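# Slide the powered tray fully out of its box

## Task

Make the motorised tray travel out of its housing to its farthest open position, and leave it there without any arm holding it. The arms' fixed feet, in metres in the scene frame with headings in degrees counter-clockwise from +x, are: arm1 x=-0.61 y=+0.37 z=+0.80 facing -99; arm2 x=-0.25 y=-0.35 z=+0.79 facing +83; arm3 x=+0.16 y=+0.35 z=+0.74 facing -90; arm4 x=+0.69 y=-0.36 z=+0.82 facing +79.

## Robot and tools

Setup: four identical i2rt Big YAM arms named arm1, arm2, arm3 and arm4, each with six revolute joints, a two-finger gripper and a wrist camera (arm1_cam_wrist to arm4_cam_wrist). Two fixed room cameras, cam_high and cam_low, also give views. The hand reaches roughly 1.0 m from the joint1 axis when fully stretched. With joints 1 and 6 at zero and the hand level and pointing ahead, the wrist camera rides on top of the hand looking at the fingertips.

Frame: one shared scene frame with its origin on the floor and +z upward. The hand point is midway between the fingertips; its z axis runs along the fingers and the fingers open and close along its y axis. No result line prints where the feet really are.

execute_actions: argument "actions" is a list holding one action or none. The action is an object keyed by arm name; under each arm you give "joints", an object of absolute joint targets (not offsets), by name. Every arm has its own object, and you name only the joints you want to set. Names, units and allowed ranges, with the tolerance that counts as reached:
- joint1_rad: -2.879 to 2.879 rad, ±0.045. Turns the arm about its foot, positive is counter-clockwise seen from above; at 0 the arm extends along the foot's heading.
- joint2_rad: 0 to 3.141 rad, ±0.14. Shoulder; 0 has the upper arm pointing back about level, increasing lifts it up then forward.
- joint3_rad: 0 to 3.019 rad, ±0.09. Elbow; 0 is folded, increasing opens it.
- joint4_rad: -1.692 to 1.57 rad, ±0.055. Hand pitch; positive tips the fingers up.
- joint5_rad: -1.57 to 1.57 rad, ±0.03. Hand yaw; positive to the arm's right.
- joint6_rad: -2.094 to 2.094 rad, ±0.035. Hand roll; positive is clockwise viewed from behind the hand.
- gripper_m: 0 to 0.093 m, ±0.003, the fingertip gap. Each pad can push roughly 50 to 62 N, less on some units.
All motions in one action begin together and may finish at different moments; joints move at different speeds, so the hand can sweep an unexpected path. A joint or arm you omit may keep driving at its previous target. An unknown key or out-of-range number rejects the whole call and nothing moves. Optional "cameras": list of camera names, or "all"; null, omitted or ["all"] gives every camera, [] gives none; the "pictures" line lists the images' order. An empty actions list just reports state and images. Example: {"arm1": {"joints": {"gripper_m": 0.05}}, "arm2": {"joints": {"joint1_rad": 0.3}}}.

wait: {"seconds": 0 to 10}. Commands nothing; the scene keeps running, and it returns the same state and images as an empty action.

zoom_image: {"camera": name, "region": [x0, y0, x1, y1]} in pixels from the top-left of that camera's latest full image, at most 504 by 504. Gives a sharper close-up.

read_manual: {"section": "licences"} returns the URDF licence texts; no motion.

finished_scene: {"scene": n} closes the given scene after the last command has been held, and reports success. It is final. The tray must already be fully out and staying there on its own.

Reading results: joint_positions gives each arm's joint angles; gripper_m is the sum of the two finger joints. joint_torques list the drive output for joints 1 to 6; they are nonzero even in free air, carry per-unit offsets and noise, and friction can mimic or mask load. joint_status tells how each commanded motion ended: "off_target" means it settled away from the target and may still push; "contact_stop" or "time_out" means it gave up its target and holds where it is, though a timed-out joint may keep pushing toward its target or a nearby point (named in on_its_own) and will move there if freed. Sending a joint its reported position relieves that push. "joint command not followed", often with a "cause:" line, means a self- and inter-arm clearance check blocked that arm's joint targets (gripper targets still run); those joints read "not_followed" and the arm may retry them on later actions. on_its_own lists joints you did not command this call; "held at" is their held target, not their position. A tiny change from the current position may produce no motion. A joint carrying a load may sag.

Cautions: a hard press between two arms fails the run, and a hard collision may; nothing in the state reports arm-to-arm contact, and the clearance check can be late and ignores fingers, gripper housings and wrist cameras. Objects touching arms do not count. Arms do not wait for one another. The arms keep pushing after contact and can push hard; sustained pushing heats motors. A MOTOR HOT line appears from 85 °C; at 100 °C an OVER-TEMPERATURE FAULT stops that whole arm, which then falls, and unmet keys show "limit_stop_at_motor_heat" (resend the target afterwards). If a call reports a stop, later motion, wait and finish calls in the same reply are skipped. Avoid drops, slips, slams, hard hits and very hard pushes, and keep actions short, since less robot motion time is better.

Each tool is called after "Call:" as name(argument=value, ...), one argument or row to a line, values as JSON.

## Session

Call:
execute_actions(
  actions=[],
)

Scene clock: 0.00 s.
Joint torques (N m, as the arm reports them, + toward a larger angle): no reading
Motor temperatures (°C, as the motors report them): arm1=[29 29 28 29 28 27] | arm2=[29 30 28 29 29 26] | arm3=[27 30 29 26 30 29] | arm4=[27 29 29 27 27 27]
arm1.joint_positions: joint1_rad=-0.006 joint2_rad=+0.390 joint3_rad=+1.597 joint4_rad=-1.586 joint5_rad=+0.026 joint6_rad=+0.450 gripper_m=+0.094
arm1.joint_status: not commanded
arm1.hand: x=-0.6195 y=+0.3022 z=+1.3979 quat_wxyz=(-0.439, -0.739, -0.379, +0.342) (m; scene frame)
arm2.joint_positions: joint1_rad=-0.440 joint2_rad=+0.453 joint3_rad=+1.421 joint4_rad=-1.528 joint5_rad=+0.190 joint6_rad=+0.000 gripper_m=+0.095
arm2.joint_status: not commanded
arm2.hand: x=-0.1482 y=-0.2568 z=+1.3355 quat_wxyz=(-0.461, +0.376, -0.787, -0.165) (m; scene frame)
arm3.joint_positions: joint1_rad=+0.698 joint2_rad=+0.292 joint3_rad=+1.509 joint4_rad=-1.547 joint5_rad=-0.031 joint6_rad=-0.446 gripper_m=+0.094
arm3.joint_status: not commanded
arm3.hand: x=+0.1910 y=+0.3218 z=+1.3180 quat_wxyz=(-0.466, -0.166, -0.797, +0.346) (m; scene frame)
arm4.joint_positions: joint1_rad=+0.099 joint2_rad=+0.301 joint3_rad=+1.371 joint4_rad=-1.334 joint5_rad=-0.089 joint6_rad=+0.230 gripper_m=+0.094
arm4.joint_status: not commanded
arm4.hand: x=+0.6891 y=-0.2609 z=+1.3952 quat_wxyz=(-0.374, +0.481, -0.630, -0.482) (m; scene frame)
pictures: arm1_cam_wrist, arm2_cam_wrist, arm3_cam_wrist, arm4_cam_wrist, cam_high, cam_low
Images, in order (width x height): arm1_cam_wrist 504x504, arm2_cam_wrist 504x504, arm3_cam_wrist 504x504, arm4_cam_wrist 504x504, cam_high 504x504, cam_low 504x504.

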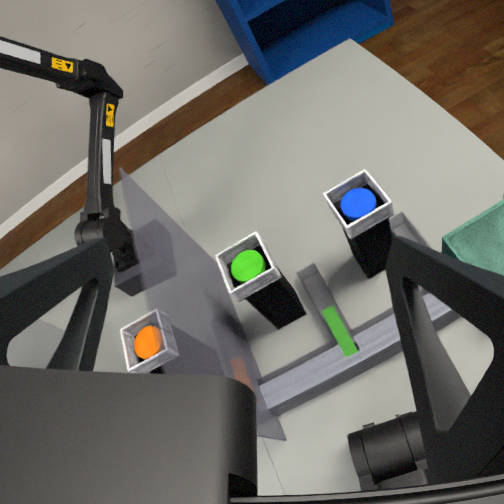

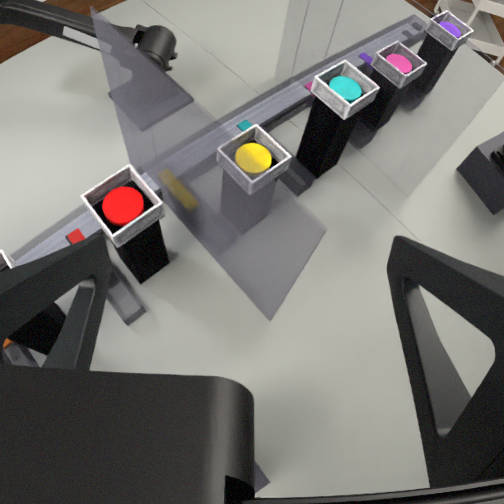

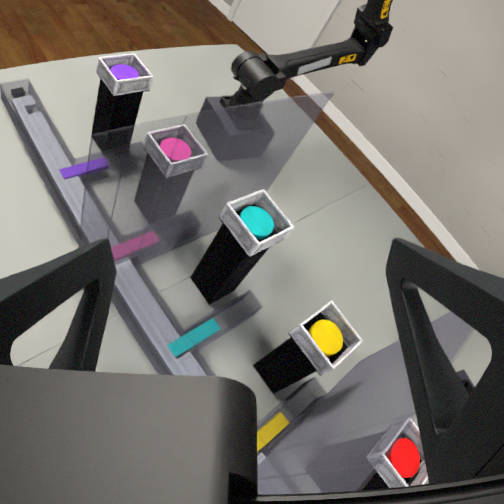

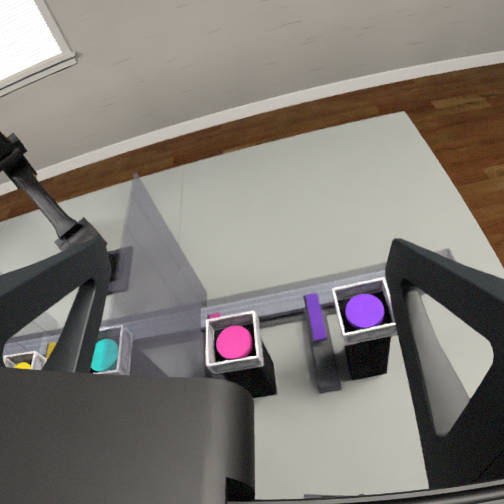

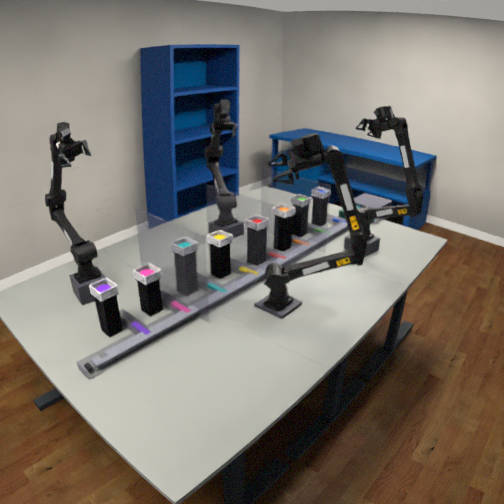

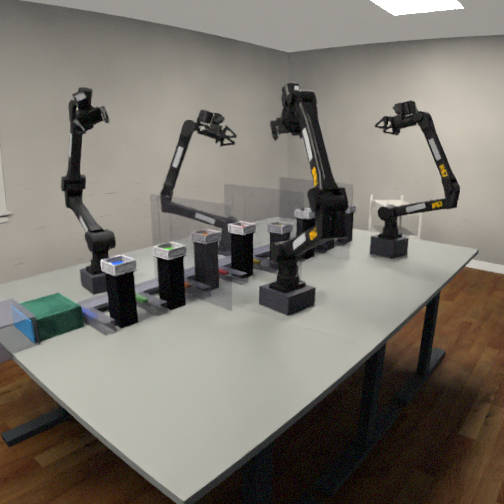

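Call:
zoom_image(
  camera="arm3_cam_wrist",
  region=[0, 50, 300, 380],
)

Call:
zoom_image(
  camera="cam_high",
  region=[70, 170, 410, 390],
)

Call:
zoom_image(
  camera="cam_low",
  region=[0, 200, 270, 370],
)

Region (0, 50, 300, 380) of arm3_cam_wrist's 504x504 image, scaled by 1.527, with more detail than that image has; it fills the left 458 columns of this view, and the rest is white.

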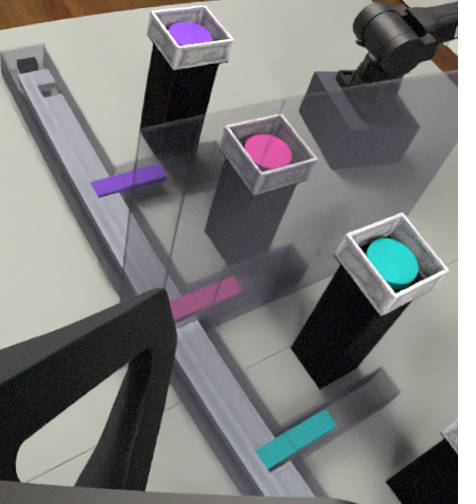

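Region (70, 170, 410, 390) of cam_high's 504x504 image, scaled by 1.482, with more detail than that image has; it fills the top 326 rows of this view, and the rest is white.

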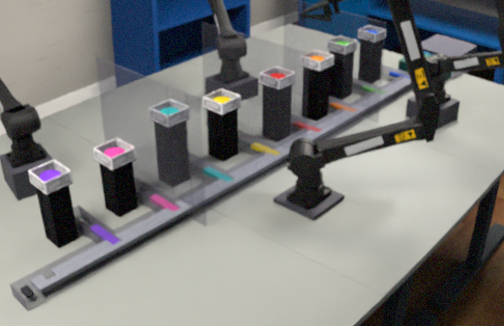

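Region (0, 200, 270, 370) of cam_low's 504x504 image, scaled by 1.867, with more detail than that image has; it fills the top 317 rows of this view, and the rest is white.

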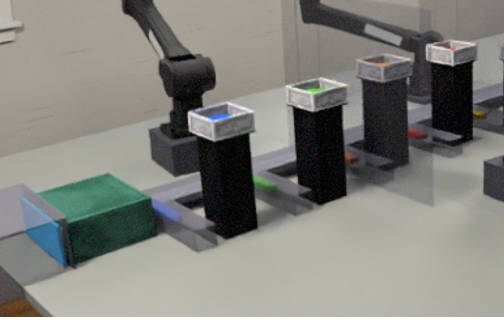

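Call:
execute_actions(
  actions=[
    {"arm1":{"joints":{"joint1_rad":0.05,"joint2_rad":1.3,"joint3_rad":1.5,"joint4_rad":-1.69,"joint5_rad":0,"joint6_rad":0,"gripper_m":0}},"arm2":{"joints":{"joint1_rad":0.05,"joint2_rad":1.05,"joint3_rad":1.3,"joint4_rad":-1.69,"joint5_rad":0,"joint6_rad":0,"gripper_m":0}},"arm3":{"joints":{"joint1_rad":0.1,"joint2_rad":1.25,"joint3_rad":1.55,"joint4_rad":-1.69,"joint5_rad":0,"joint6_rad":0,"gripper_m":0}},"arm4":{"joints":{"joint1_rad":0.25,"joint2_rad":1.05,"joint3_rad":1.3,"joint4_rad":-1.69,"joint5_rad":0,"joint6_rad":0,"gripper_m":0}}},
  ],
)

Scene clock: 16.13 s.
Joint torques (N m, as the arm reports them, + toward a larger angle): arm1=[  2.7  -11.96   9.58   0.15  -0.06  -0.07] | arm2=[-1.35 -5.4   8.14  0.48 -0.07  0.14] | arm3=[  0.03 -10.99   9.39   0.19   0.15  -0.05] | arm4=[ 2.04 -6.88  8.24  0.46  0.11 -0.07]
Motor temperatures (°C, as the motors report them): arm1=[29 30 30 29 28 27] | arm2=[29 30 31 29 29 26] | arm3=[27 31 31 27 30 29] | arm4=[27 30 32 27 27 27]
arm1.joint_positions: joint1_rad=+0.043 joint2_rad=+1.311 joint3_rad=+1.494 joint4_rad=-1.678 joint5_rad=+0.002 joint6_rad=+0.014 gripper_m=+0.000
arm1.joint_status: all done
arm1.hand: x=-0.6485 y=-0.0165 z=+1.1293 quat_wxyz=(-0.019, -0.749, -0.662, +0.026) (m; scene frame)
arm2.joint_positions: joint1_rad=+0.049 joint2_rad=+1.060 joint3_rad=+1.298 joint4_rad=-1.678 joint5_rad=+0.002 joint6_rad=+0.000 gripper_m=+0.001
arm2.joint_status: all done
joint sent to its limit — the command would take arm2.joint4_rad past its lower limit, so that joint was sent only as far as its limit.
arm2.hand: x=-0.2257 y=-0.0514 z=+1.1357 quat_wxyz=(-0.049, +0.677, -0.732, -0.050) (m; scene frame)
arm3.joint_positions: joint1_rad=+0.103 joint2_rad=+1.251 joint3_rad=+1.539 joint4_rad=-1.674 joint5_rad=-0.003 joint6_rad=-0.011 gripper_m=+0.000
arm3.joint_status: all done
arm3.hand: x=+0.1969 y=-0.0241 z=+1.1119 quat_wxyz=(-0.068, -0.664, -0.742, +0.060) (m; scene frame)
arm4.joint_positions: joint1_rad=+0.240 joint2_rad=+1.053 joint3_rad=+1.303 joint4_rad=-1.670 joint5_rad=-0.003 joint6_rad=+0.014 gripper_m=+0.001
arm4.joint_status: all done
joint sent to its limit — the command would take arm4.joint4_rad past its lower limit, so that joint was sent only as far as its limit.
arm4.hand: x=+0.6800 y=-0.0611 z=+1.1621 quat_wxyz=(-0.050, +0.714, -0.695, -0.059) (m; scene frame)
pictures: arm1_cam_wrist, arm2_cam_wrist, arm3_cam_wrist, arm4_cam_wrist, cam_high, cam_low
Images, in order (width x height): arm1_cam_wrist 504x504, arm2_cam_wrist 504x504, arm3_cam_wrist 504x504, arm4_cam_wrist 504x504, cam_high 504x504, cam_low 504x504.

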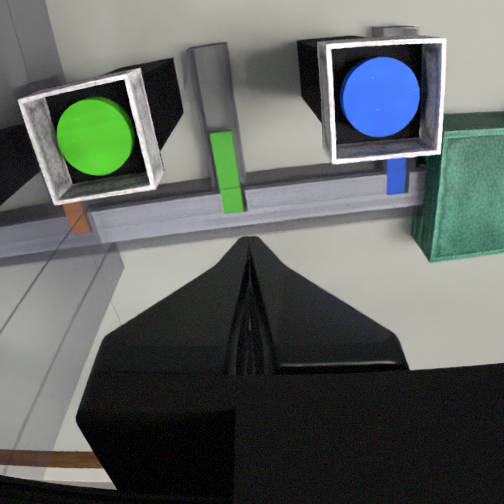

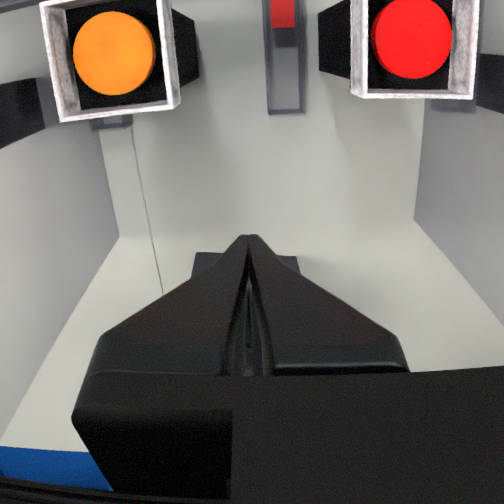

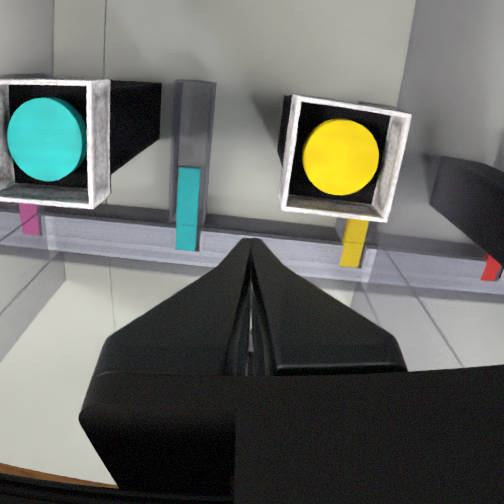

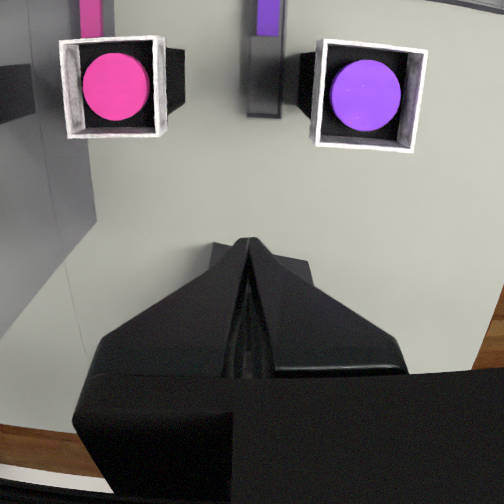

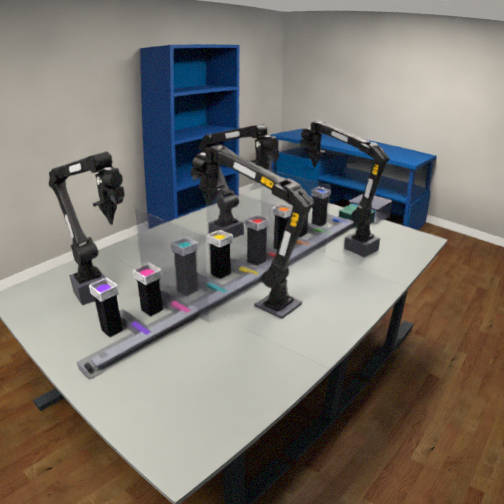

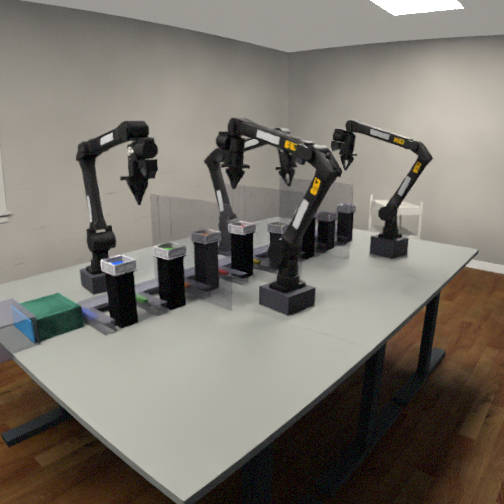

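Call:
zoom_image(
  camera="arm3_cam_wrist",
  region=[300, 200, 504, 300],
)

Call:
zoom_image(
  camera="arm1_cam_wrist",
  region=[30, 150, 270, 270],
)

Call:
zoom_image(
  camera="arm1_cam_wrist",
  region=[200, 130, 460, 250],
)

Region (300, 200, 504, 300) of arm3_cam_wrist's 504x504 image, scaled by 2.471, with more detail than that image has; it fills the top 247 rows of this view, and the rest is white.

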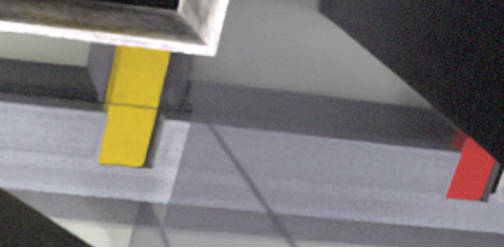

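Region (30, 150, 270, 270) of arm1_cam_wrist's 504x504 image, scaled by 2.100, with more detail than that image has.

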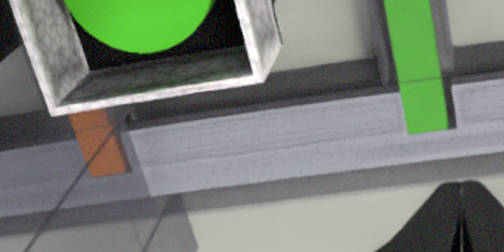

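Region (200, 130, 460, 250) of arm1_cam_wrist's 504x504 image, scaled by 1.938, with more detail than that image has; it fills the top 233 rows of this view, and the rest is white.

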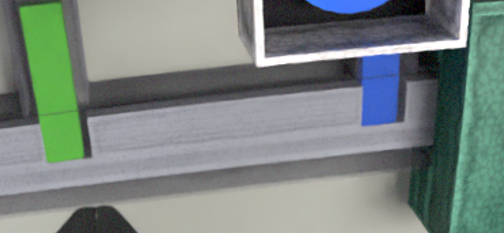

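Call:
execute_actions(
  actions=[
    {"arm1":{"joints":{"joint1_rad":-0.208,"joint2_rad":1.388,"joint3_rad":1.29,"joint4_rad":-1.473}},"arm2":{"joints":{"joint1_rad":0.34,"joint2_rad":1.228,"joint3_rad":1.17,"joint4_rad":-1.513,"joint6_rad":0.2}},"arm3":{"joints":{"joint1_rad":-0.083,"joint2_rad":1.268,"joint3_rad":1.334,"joint4_rad":-1.637}},"arm4":{"joints":{"joint1_rad":0.55,"joint2_rad":1.304,"joint3_rad":1.158,"joint4_rad":-1.425,"joint6_rad":0.35}}},
  ],
)

Scene clock: 40.93 s.
Joint torques (N m, as the arm reports them, + toward a larger angle): arm1=[  1.84 -13.7    9.48   0.96   0.    -0.02] | arm2=[-2.05 -8.12  8.24  0.74 -0.02  0.32] | arm3=[  0.89 -10.59   8.85   1.11   0.1   -0.06] | arm4=[  1.26 -10.17   8.35   1.07   0.04   0.18]
Motor temperatures (°C, as the motors report them): arm1=[29 31 34 29 28 27] | arm2=[29 30 34 29 29 26] | arm3=[27 32 37 26 30 30] | arm4=[27 30 36 27 27 27]
arm1.joint_positions: joint1_rad=-0.217 joint2_rad=+1.399 joint3_rad=+1.283 joint4_rad=-1.487 joint5_rad=+0.001 joint6_rad=+0.013 gripper_m=+0.000
arm1.joint_status: all done
arm1.hand: x=-0.7493 y=-0.0020 z=+1.0172 quat_wxyz=(+0.015, -0.828, -0.560, -0.015) (m; scene frame)
arm2.joint_positions: joint1_rad=+0.347 joint2_rad=+1.237 joint3_rad=+1.167 joint4_rad=-1.519 joint5_rad=+0.001 joint6_rad=+0.185 gripper_m=+0.001
arm2.joint_status: all done
arm2.hand: x=-0.3236 y=-0.0183 z=+1.0346 quat_wxyz=(+0.004, +0.719, -0.695, +0.001) (m; scene frame)
arm3.joint_positions: joint1_rad=-0.090 joint2_rad=+1.267 joint3_rad=+1.331 joint4_rad=-1.651 joint5_rad=-0.001 joint6_rad=-0.010 gripper_m=+0.000
arm3.joint_status: all done
arm3.hand: x=+0.1261 y=+0.0042 z=+1.0248 quat_wxyz=(+0.006, -0.736, -0.676, -0.008) (m; scene frame)
arm4.joint_positions: joint1_rad=+0.549 joint2_rad=+1.299 joint3_rad=+1.158 joint4_rad=-1.434 joint5_rad=-0.001 joint6_rad=+0.335 gripper_m=+0.001
arm4.joint_status: all done
arm4.hand: x=+0.5676 y=-0.0197 z=+1.0322 quat_wxyz=(+0.001, +0.712, -0.702, -0.002) (m; scene frame)
pictures: arm1_cam_wrist, arm2_cam_wrist, arm3_cam_wrist, arm4_cam_wrist, cam_high, cam_low
Images, in order (width x height): arm1_cam_wrist 504x504, arm2_cam_wrist 504x504, arm3_cam_wrist 504x504, arm4_cam_wrist 504x504, cam_high 504x504, cam_low 504x504.

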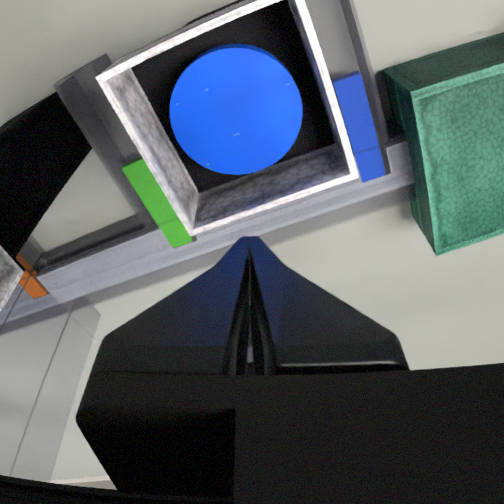

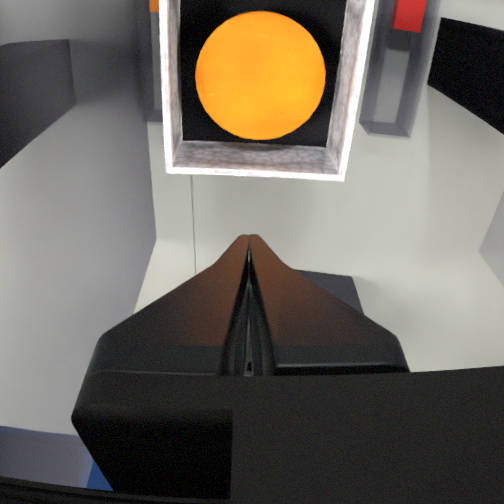

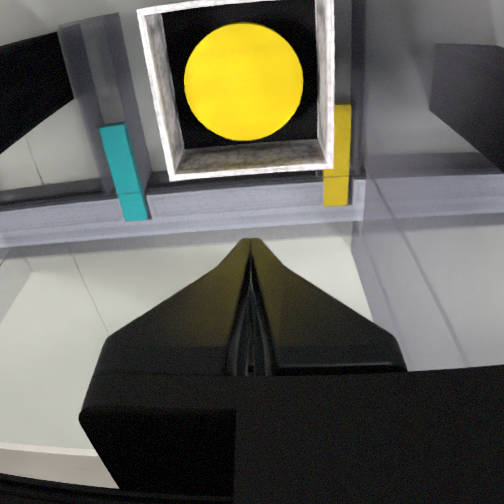

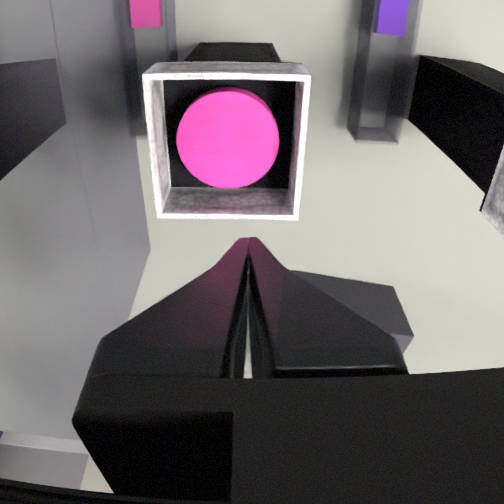

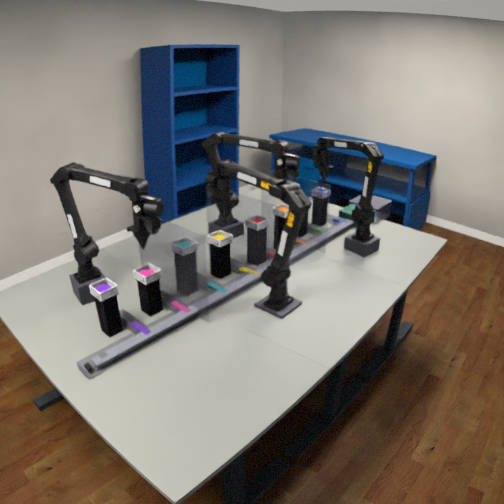

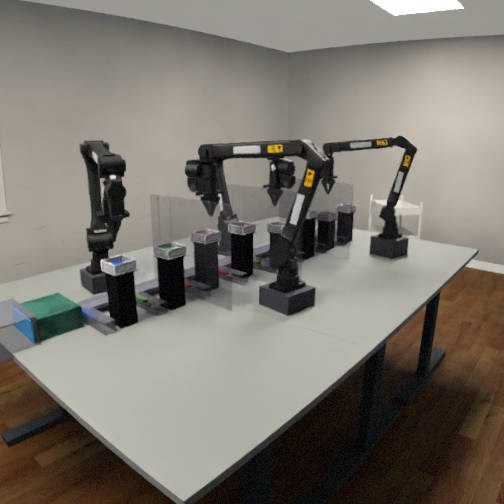

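Call:
execute_actions(
  actions=[
    {"arm1":{"joints":{"joint1_rad":-0.19,"joint2_rad":1.42,"joint3_rad":1.19,"joint4_rad":-1.34}},"arm2":{"joints":{"joint1_rad":0.315,"joint2_rad":1.30,"joint3_rad":1.08,"joint4_rad":-1.35}},"arm3":{"joints":{"joint1_rad":-0.075,"joint2_rad":1.325,"joint3_rad":1.23,"joint4_rad":-1.475}},"arm4":{"joints":{"joint1_rad":0.585,"joint2_rad":1.33,"joint3_rad":0.99,"joint4_rad":-1.23}}},
  ],
)

Scene clock: 50.67 s.
Joint torques (N m, as the arm reports them, + toward a larger angle): arm1=[  2.46 -11.62   8.78   0.97   0.04  -0.05] | arm2=[-1.7  -9.09  7.74  0.94 -0.02  0.31] | arm3=[  1.06 -12.41   8.73   1.15   0.13  -0.06] | arm4=[  2.28 -10.16   7.67   1.13   0.04   0.18]
Motor temperatures (°C, as the motors report them): arm1=[29 31 35 29 28 28] | arm2=[29 31 34 29 29 26] | arm3=[27 32 38 26 30 30] | arm4=[27 30 36 27 27 27]
arm1.joint_positions: joint1_rad=-0.197 joint2_rad=+1.419 joint3_rad=+1.193 joint4_rad=-1.355 joint5_rad=+0.001 joint6_rad=+0.013 gripper_m=+0.000
arm1.joint_status: all done
arm1.hand: x=-0.7442 y=-0.0097 z=+0.9749 quat_wxyz=(+0.009, -0.823, -0.568, -0.006) (m; scene frame)
arm2.joint_positions: joint1_rad=+0.318 joint2_rad=+1.305 joint3_rad=+1.083 joint4_rad=-1.359 joint5_rad=+0.001 joint6_rad=+0.186 gripper_m=+0.001
arm2.joint_status: all done
arm2.hand: x=-0.3182 y=+0.0032 z=+0.9802 quat_wxyz=(+0.002, +0.709, -0.705, -0.002) (m; scene frame)
arm3.joint_positions: joint1_rad=-0.086 joint2_rad=+1.328 joint3_rad=+1.226 joint4_rad=-1.491 joint5_rad=-0.001 joint6_rad=-0.010 gripper_m=+0.000
arm3.joint_status: all done
arm3.hand: x=+0.1259 y=-0.0165 z=+0.9640 quat_wxyz=(+0.008, -0.735, -0.678, -0.010) (m; scene frame)
arm4.joint_positions: joint1_rad=+0.575 joint2_rad=+1.328 joint3_rad=+0.995 joint4_rad=-1.241 joint5_rad=-0.001 joint6_rad=+0.336 gripper_m=+0.001
arm4.joint_status: all done
arm4.hand: x=+0.5607 y=-0.0281 z=+0.9622 quat_wxyz=(+0.001, +0.721, -0.693, -0.003) (m; scene frame)
pictures: arm1_cam_wrist, arm2_cam_wrist, arm3_cam_wrist, arm4_cam_wrist, cam_high, cam_low
Images, in order (width x height): arm1_cam_wrist 504x504, arm2_cam_wrist 504x504, arm3_cam_wrist 504x504, arm4_cam_wrist 504x504, cam_high 504x504, cam_low 504x504.

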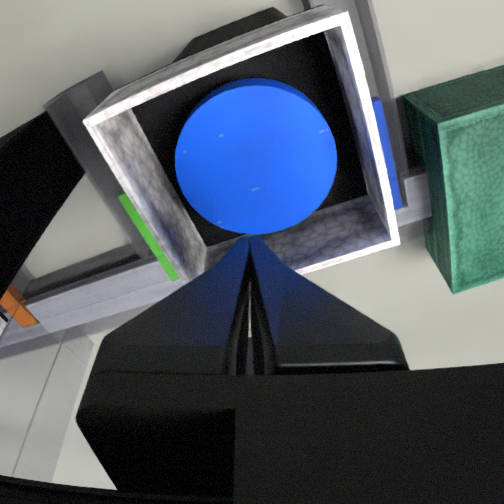

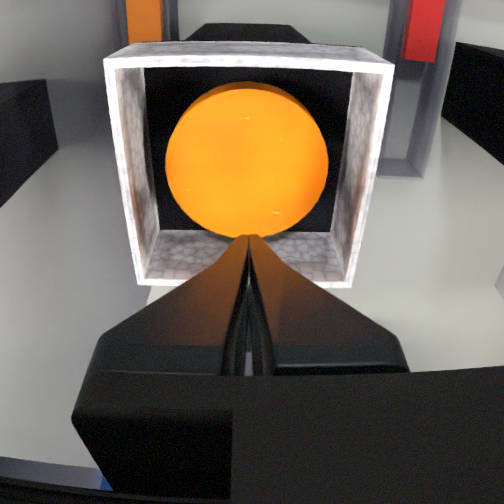

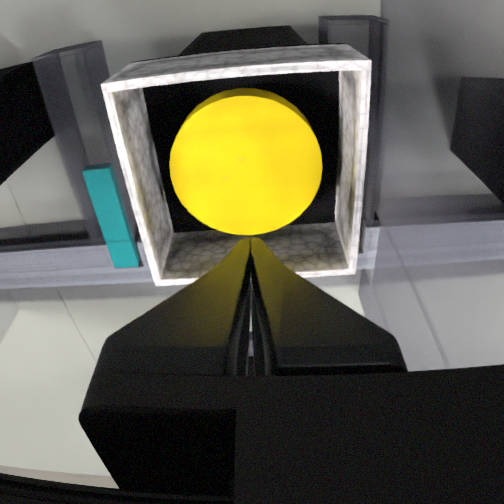

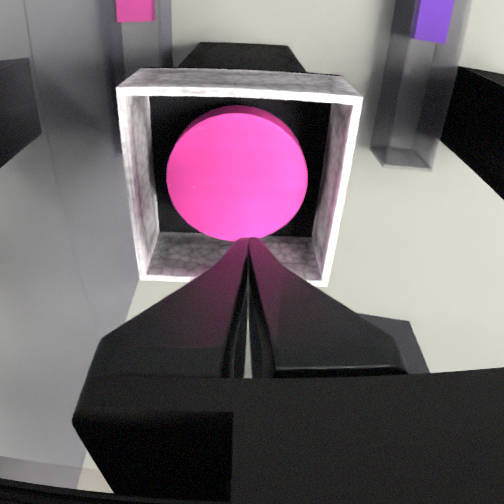

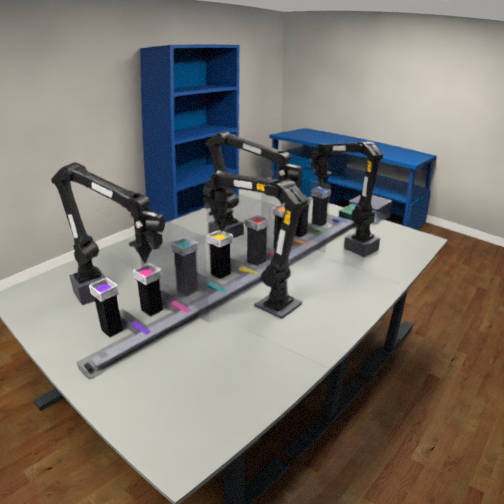

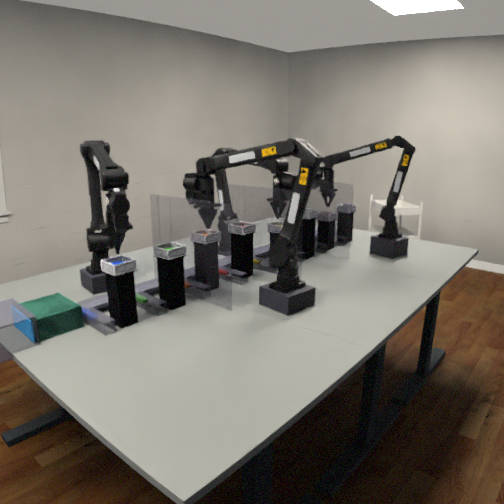

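Down about 5 cm.

Call:
execute_actions(
  actions=[
    {"arm1":{"joints":{"joint2_rad":1.475,"joint3_rad":1.12,"joint4_rad":-1.215}},"arm2":{"joints":{"joint2_rad":1.355,"joint3_rad":1.0,"joint4_rad":-1.215}},"arm3":{"joints":{"joint2_rad":1.365,"joint3_rad":1.13,"joint4_rad":-1.335}},"arm4":{"joints":{"joint1_rad":0.6,"joint2_rad":1.4,"joint3_rad":0.88,"joint4_rad":-1.05}}},
  ],
)

Scene clock: 56.77 s.
Joint torques (N m, as the arm reports them, + toward a larger angle): arm1=[  2.17 -11.34   7.54   1.17   0.05  -0.05] | arm2=[-1.74 -7.25  6.88  1.49 -0.02  0.3 ] | arm3=[  1.01 -10.55   8.02   1.64   0.06  -0.07] | arm4=[ 2.29 -9.19  6.55  1.62  0.03  0.18]
Motor temperatures (°C, as the motors report them): arm1=[29 31 34 29 28 28] | arm2=[29 31 34 29 29 26] | arm3=[27 32 38 26 30 30] | arm4=[27 30 36 27 27 27]
arm1.joint_positions: joint1_rad=-0.197 joint2_rad=+1.457 joint3_rad=+1.131 joint4_rad=-1.240 joint5_rad=+0.001 joint6_rad=+0.013 gripper_m=+0.000
arm1.joint_status: all done
arm1.hand: x=-0.7470 y=-0.0167 z=+0.9379 quat_wxyz=(+0.004, -0.823, -0.568, +0.000) (m; scene frame)
arm2.joint_positions: joint1_rad=+0.318 joint2_rad=+1.340 joint3_rad=+1.012 joint4_rad=-1.235 joint5_rad=+0.001 joint6_rad=+0.186 gripper_m=+0.001
arm2.joint_status: all done
arm2.hand: x=-0.3199 y=+0.0106 z=+0.9428 quat_wxyz=(-0.003, +0.709, -0.705, -0.010) (m; scene frame)
arm3.joint_positions: joint1_rad=-0.086 joint2_rad=+1.345 joint3_rad=+1.136 joint4_rad=-1.359 joint5_rad=-0.001 joint6_rad=-0.010 gripper_m=+0.000
arm3.joint_status: all done
arm3.hand: x=+0.1254 y=-0.0224 z=+0.9237 quat_wxyz=(+0.000, -0.735, -0.678, -0.001) (m; scene frame)
arm4.joint_positions: joint1_rad=+0.588 joint2_rad=+1.380 joint3_rad=+0.894 joint4_rad=-1.070 joint5_rad=-0.001 joint6_rad=+0.337 gripper_m=+0.001
arm4.joint_status: all done
arm4.hand: x=+0.5557 y=-0.0286 z=+0.9092 quat_wxyz=(-0.003, +0.725, -0.688, -0.010) (m; scene frame)
pictures: arm1_cam_wrist, arm2_cam_wrist, arm3_cam_wrist, arm4_cam_wrist, cam_high, cam_low
Images, in order (width x height): arm1_cam_wrist 504x504, arm2_cam_wrist 504x504, arm3_cam_wrist 504x504, arm4_cam_wrist 504x504, cam_high 504x504, cam_low 504x504.

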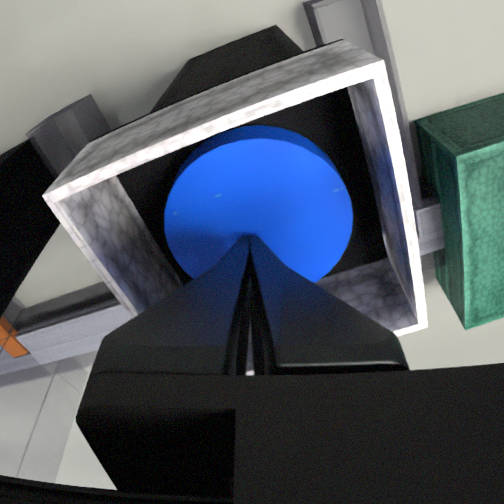

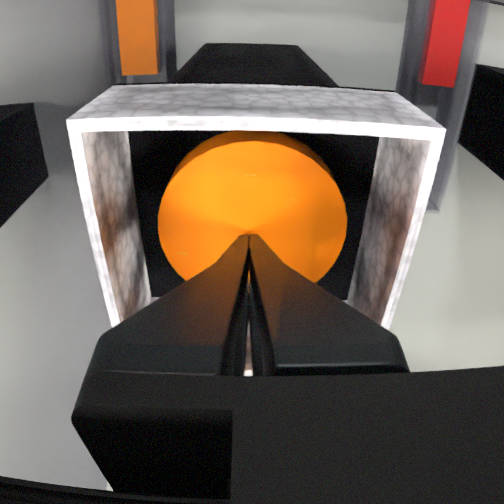

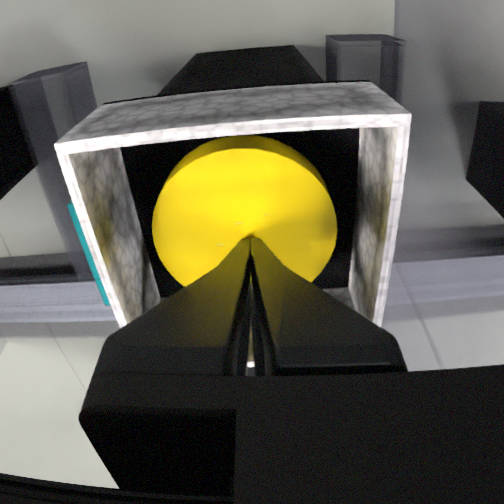

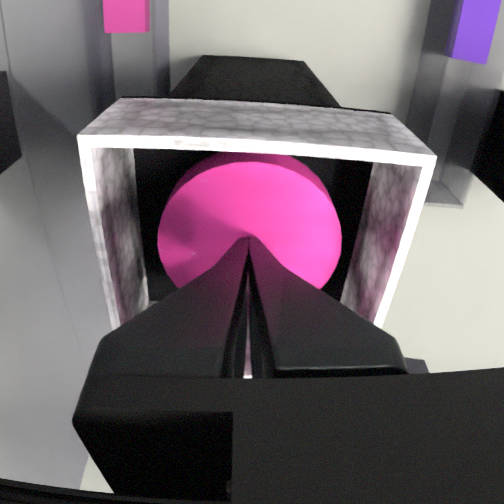

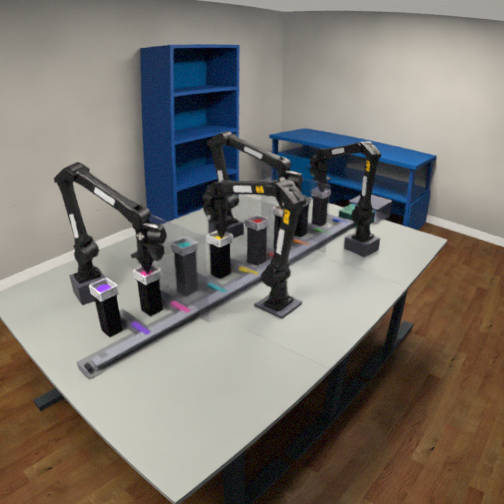

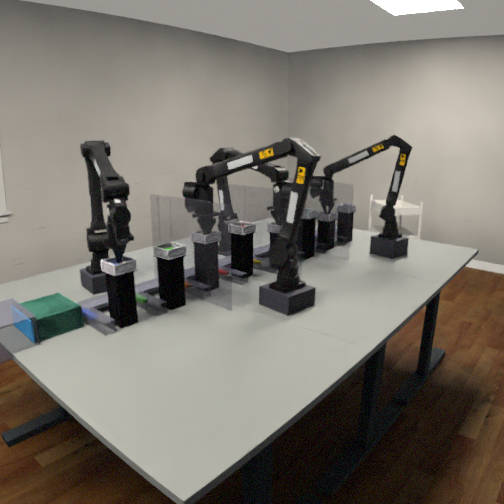

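Call:
execute_actions(
  actions=[
    {"arm1":{"joints":{"joint2_rad":1.495,"joint3_rad":1.09}},"arm2":{"joints":{"joint2_rad":1.375,"joint3_rad":0.97}},"arm3":{"joints":{"joint2_rad":1.385,"joint3_rad":1.10}},"arm4":{"joints":{"joint2_rad":1.42,"joint3_rad":0.85}}},
  ],
)

Scene clock: 59.70 s.
Joint torques (N m, as the arm reports them, + toward a larger angle): arm1=[ 2.35 -9.42  5.56  1.02 -0.03 -0.03] | arm2=[-1.83 -5.51  5.03  1.27 -0.02  0.31] | arm3=[ 1.51 -8.98  6.35  1.16  0.11 -0.07] | arm4=[ 2.3  -7.35  5.08  0.92  0.03  0.17]
Motor temperatures (°C, as the motors report them): arm1=[29 31 34 29 28 28] | arm2=[29 31 34 29 29 26] | arm3=[27 32 38 26 30 30] | arm4=[27 30 36 27 27 27]
arm1.joint_positions: joint1_rad=-0.197 joint2_rad=+1.457 joint3_rad=+1.124 joint4_rad=-1.231 joint5_rad=+0.000 joint6_rad=+0.013 gripper_m=+0.000
arm1.joint_status: all done
arm1.hand: x=-0.7469 y=-0.0164 z=+0.9354 quat_wxyz=(+0.004, -0.823, -0.568, +0.001) (m; scene frame)
arm2.joint_positions: joint1_rad=+0.318 joint2_rad=+1.340 joint3_rad=+1.008 joint4_rad=-1.230 joint5_rad=+0.001 joint6_rad=+0.186 gripper_m=+0.001
arm2.joint_status: all done
arm2.hand: x=-0.3198 y=+0.0103 z=+0.9412 quat_wxyz=(-0.003, +0.709, -0.705, -0.010) (m; scene frame)
arm3.joint_positions: joint1_rad=-0.086 joint2_rad=+1.346 joint3_rad=+1.127 joint4_rad=-1.350 joint5_rad=-0.001 joint6_rad=-0.010 gripper_m=+0.000
arm3.joint_status: all done
arm3.hand: x=+0.1255 y=-0.0221 z=+0.9200 quat_wxyz=(+0.000, -0.735, -0.678, -0.001) (m; scene frame)
arm4.joint_positions: joint1_rad=+0.588 joint2_rad=+1.381 joint3_rad=+0.884 joint4_rad=-1.055 joint5_rad=-0.001 joint6_rad=+0.337 gripper_m=+0.001
arm4.joint_status: all done
arm4.hand: x=+0.5559 y=-0.0292 z=+0.9058 quat_wxyz=(-0.004, +0.725, -0.688, -0.012) (m; scene frame)
pictures: arm1_cam_wrist, arm2_cam_wrist, arm3_cam_wrist, arm4_cam_wrist, cam_high, cam_low
Images, in order (width x height): arm1_cam_wrist 504x504, arm2_cam_wrist 504x504, arm3_cam_wrist 504x504, arm4_cam_wrist 504x504, cam_high 504x504, cam_low 504x504.

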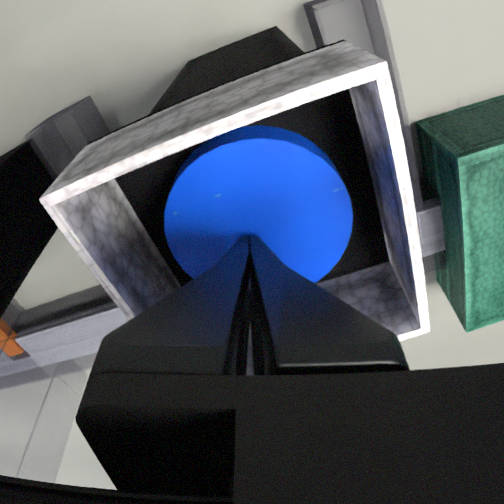

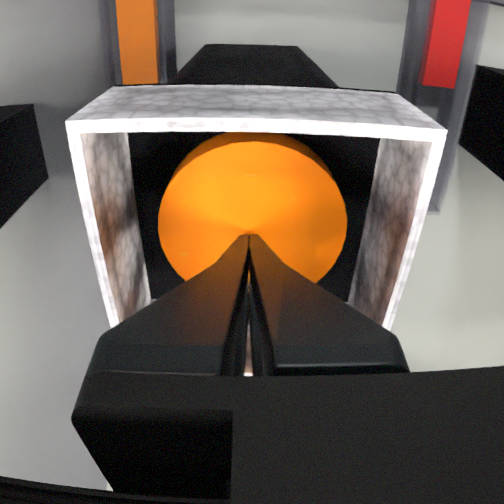

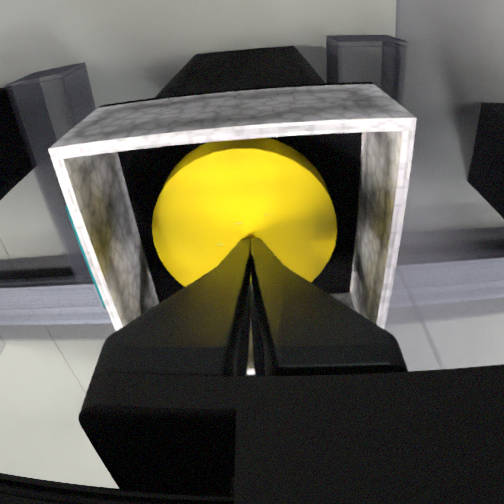

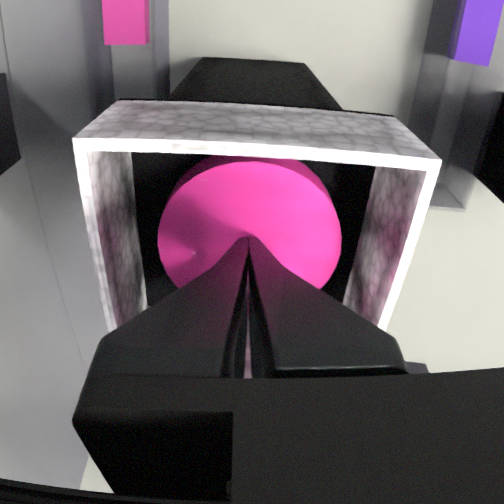

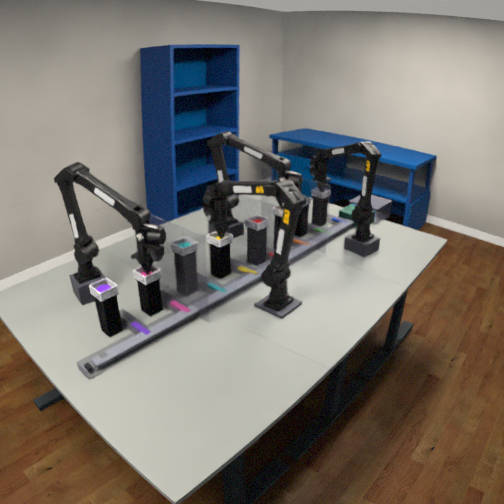

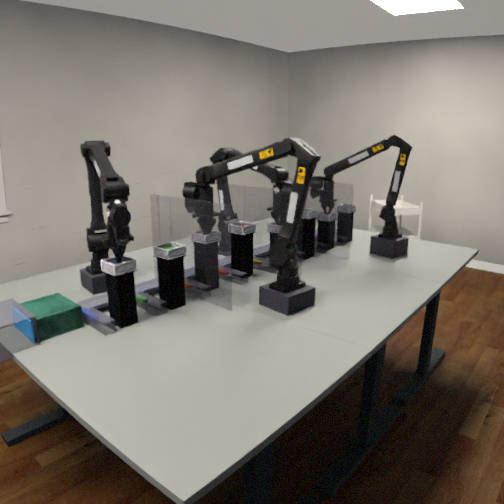

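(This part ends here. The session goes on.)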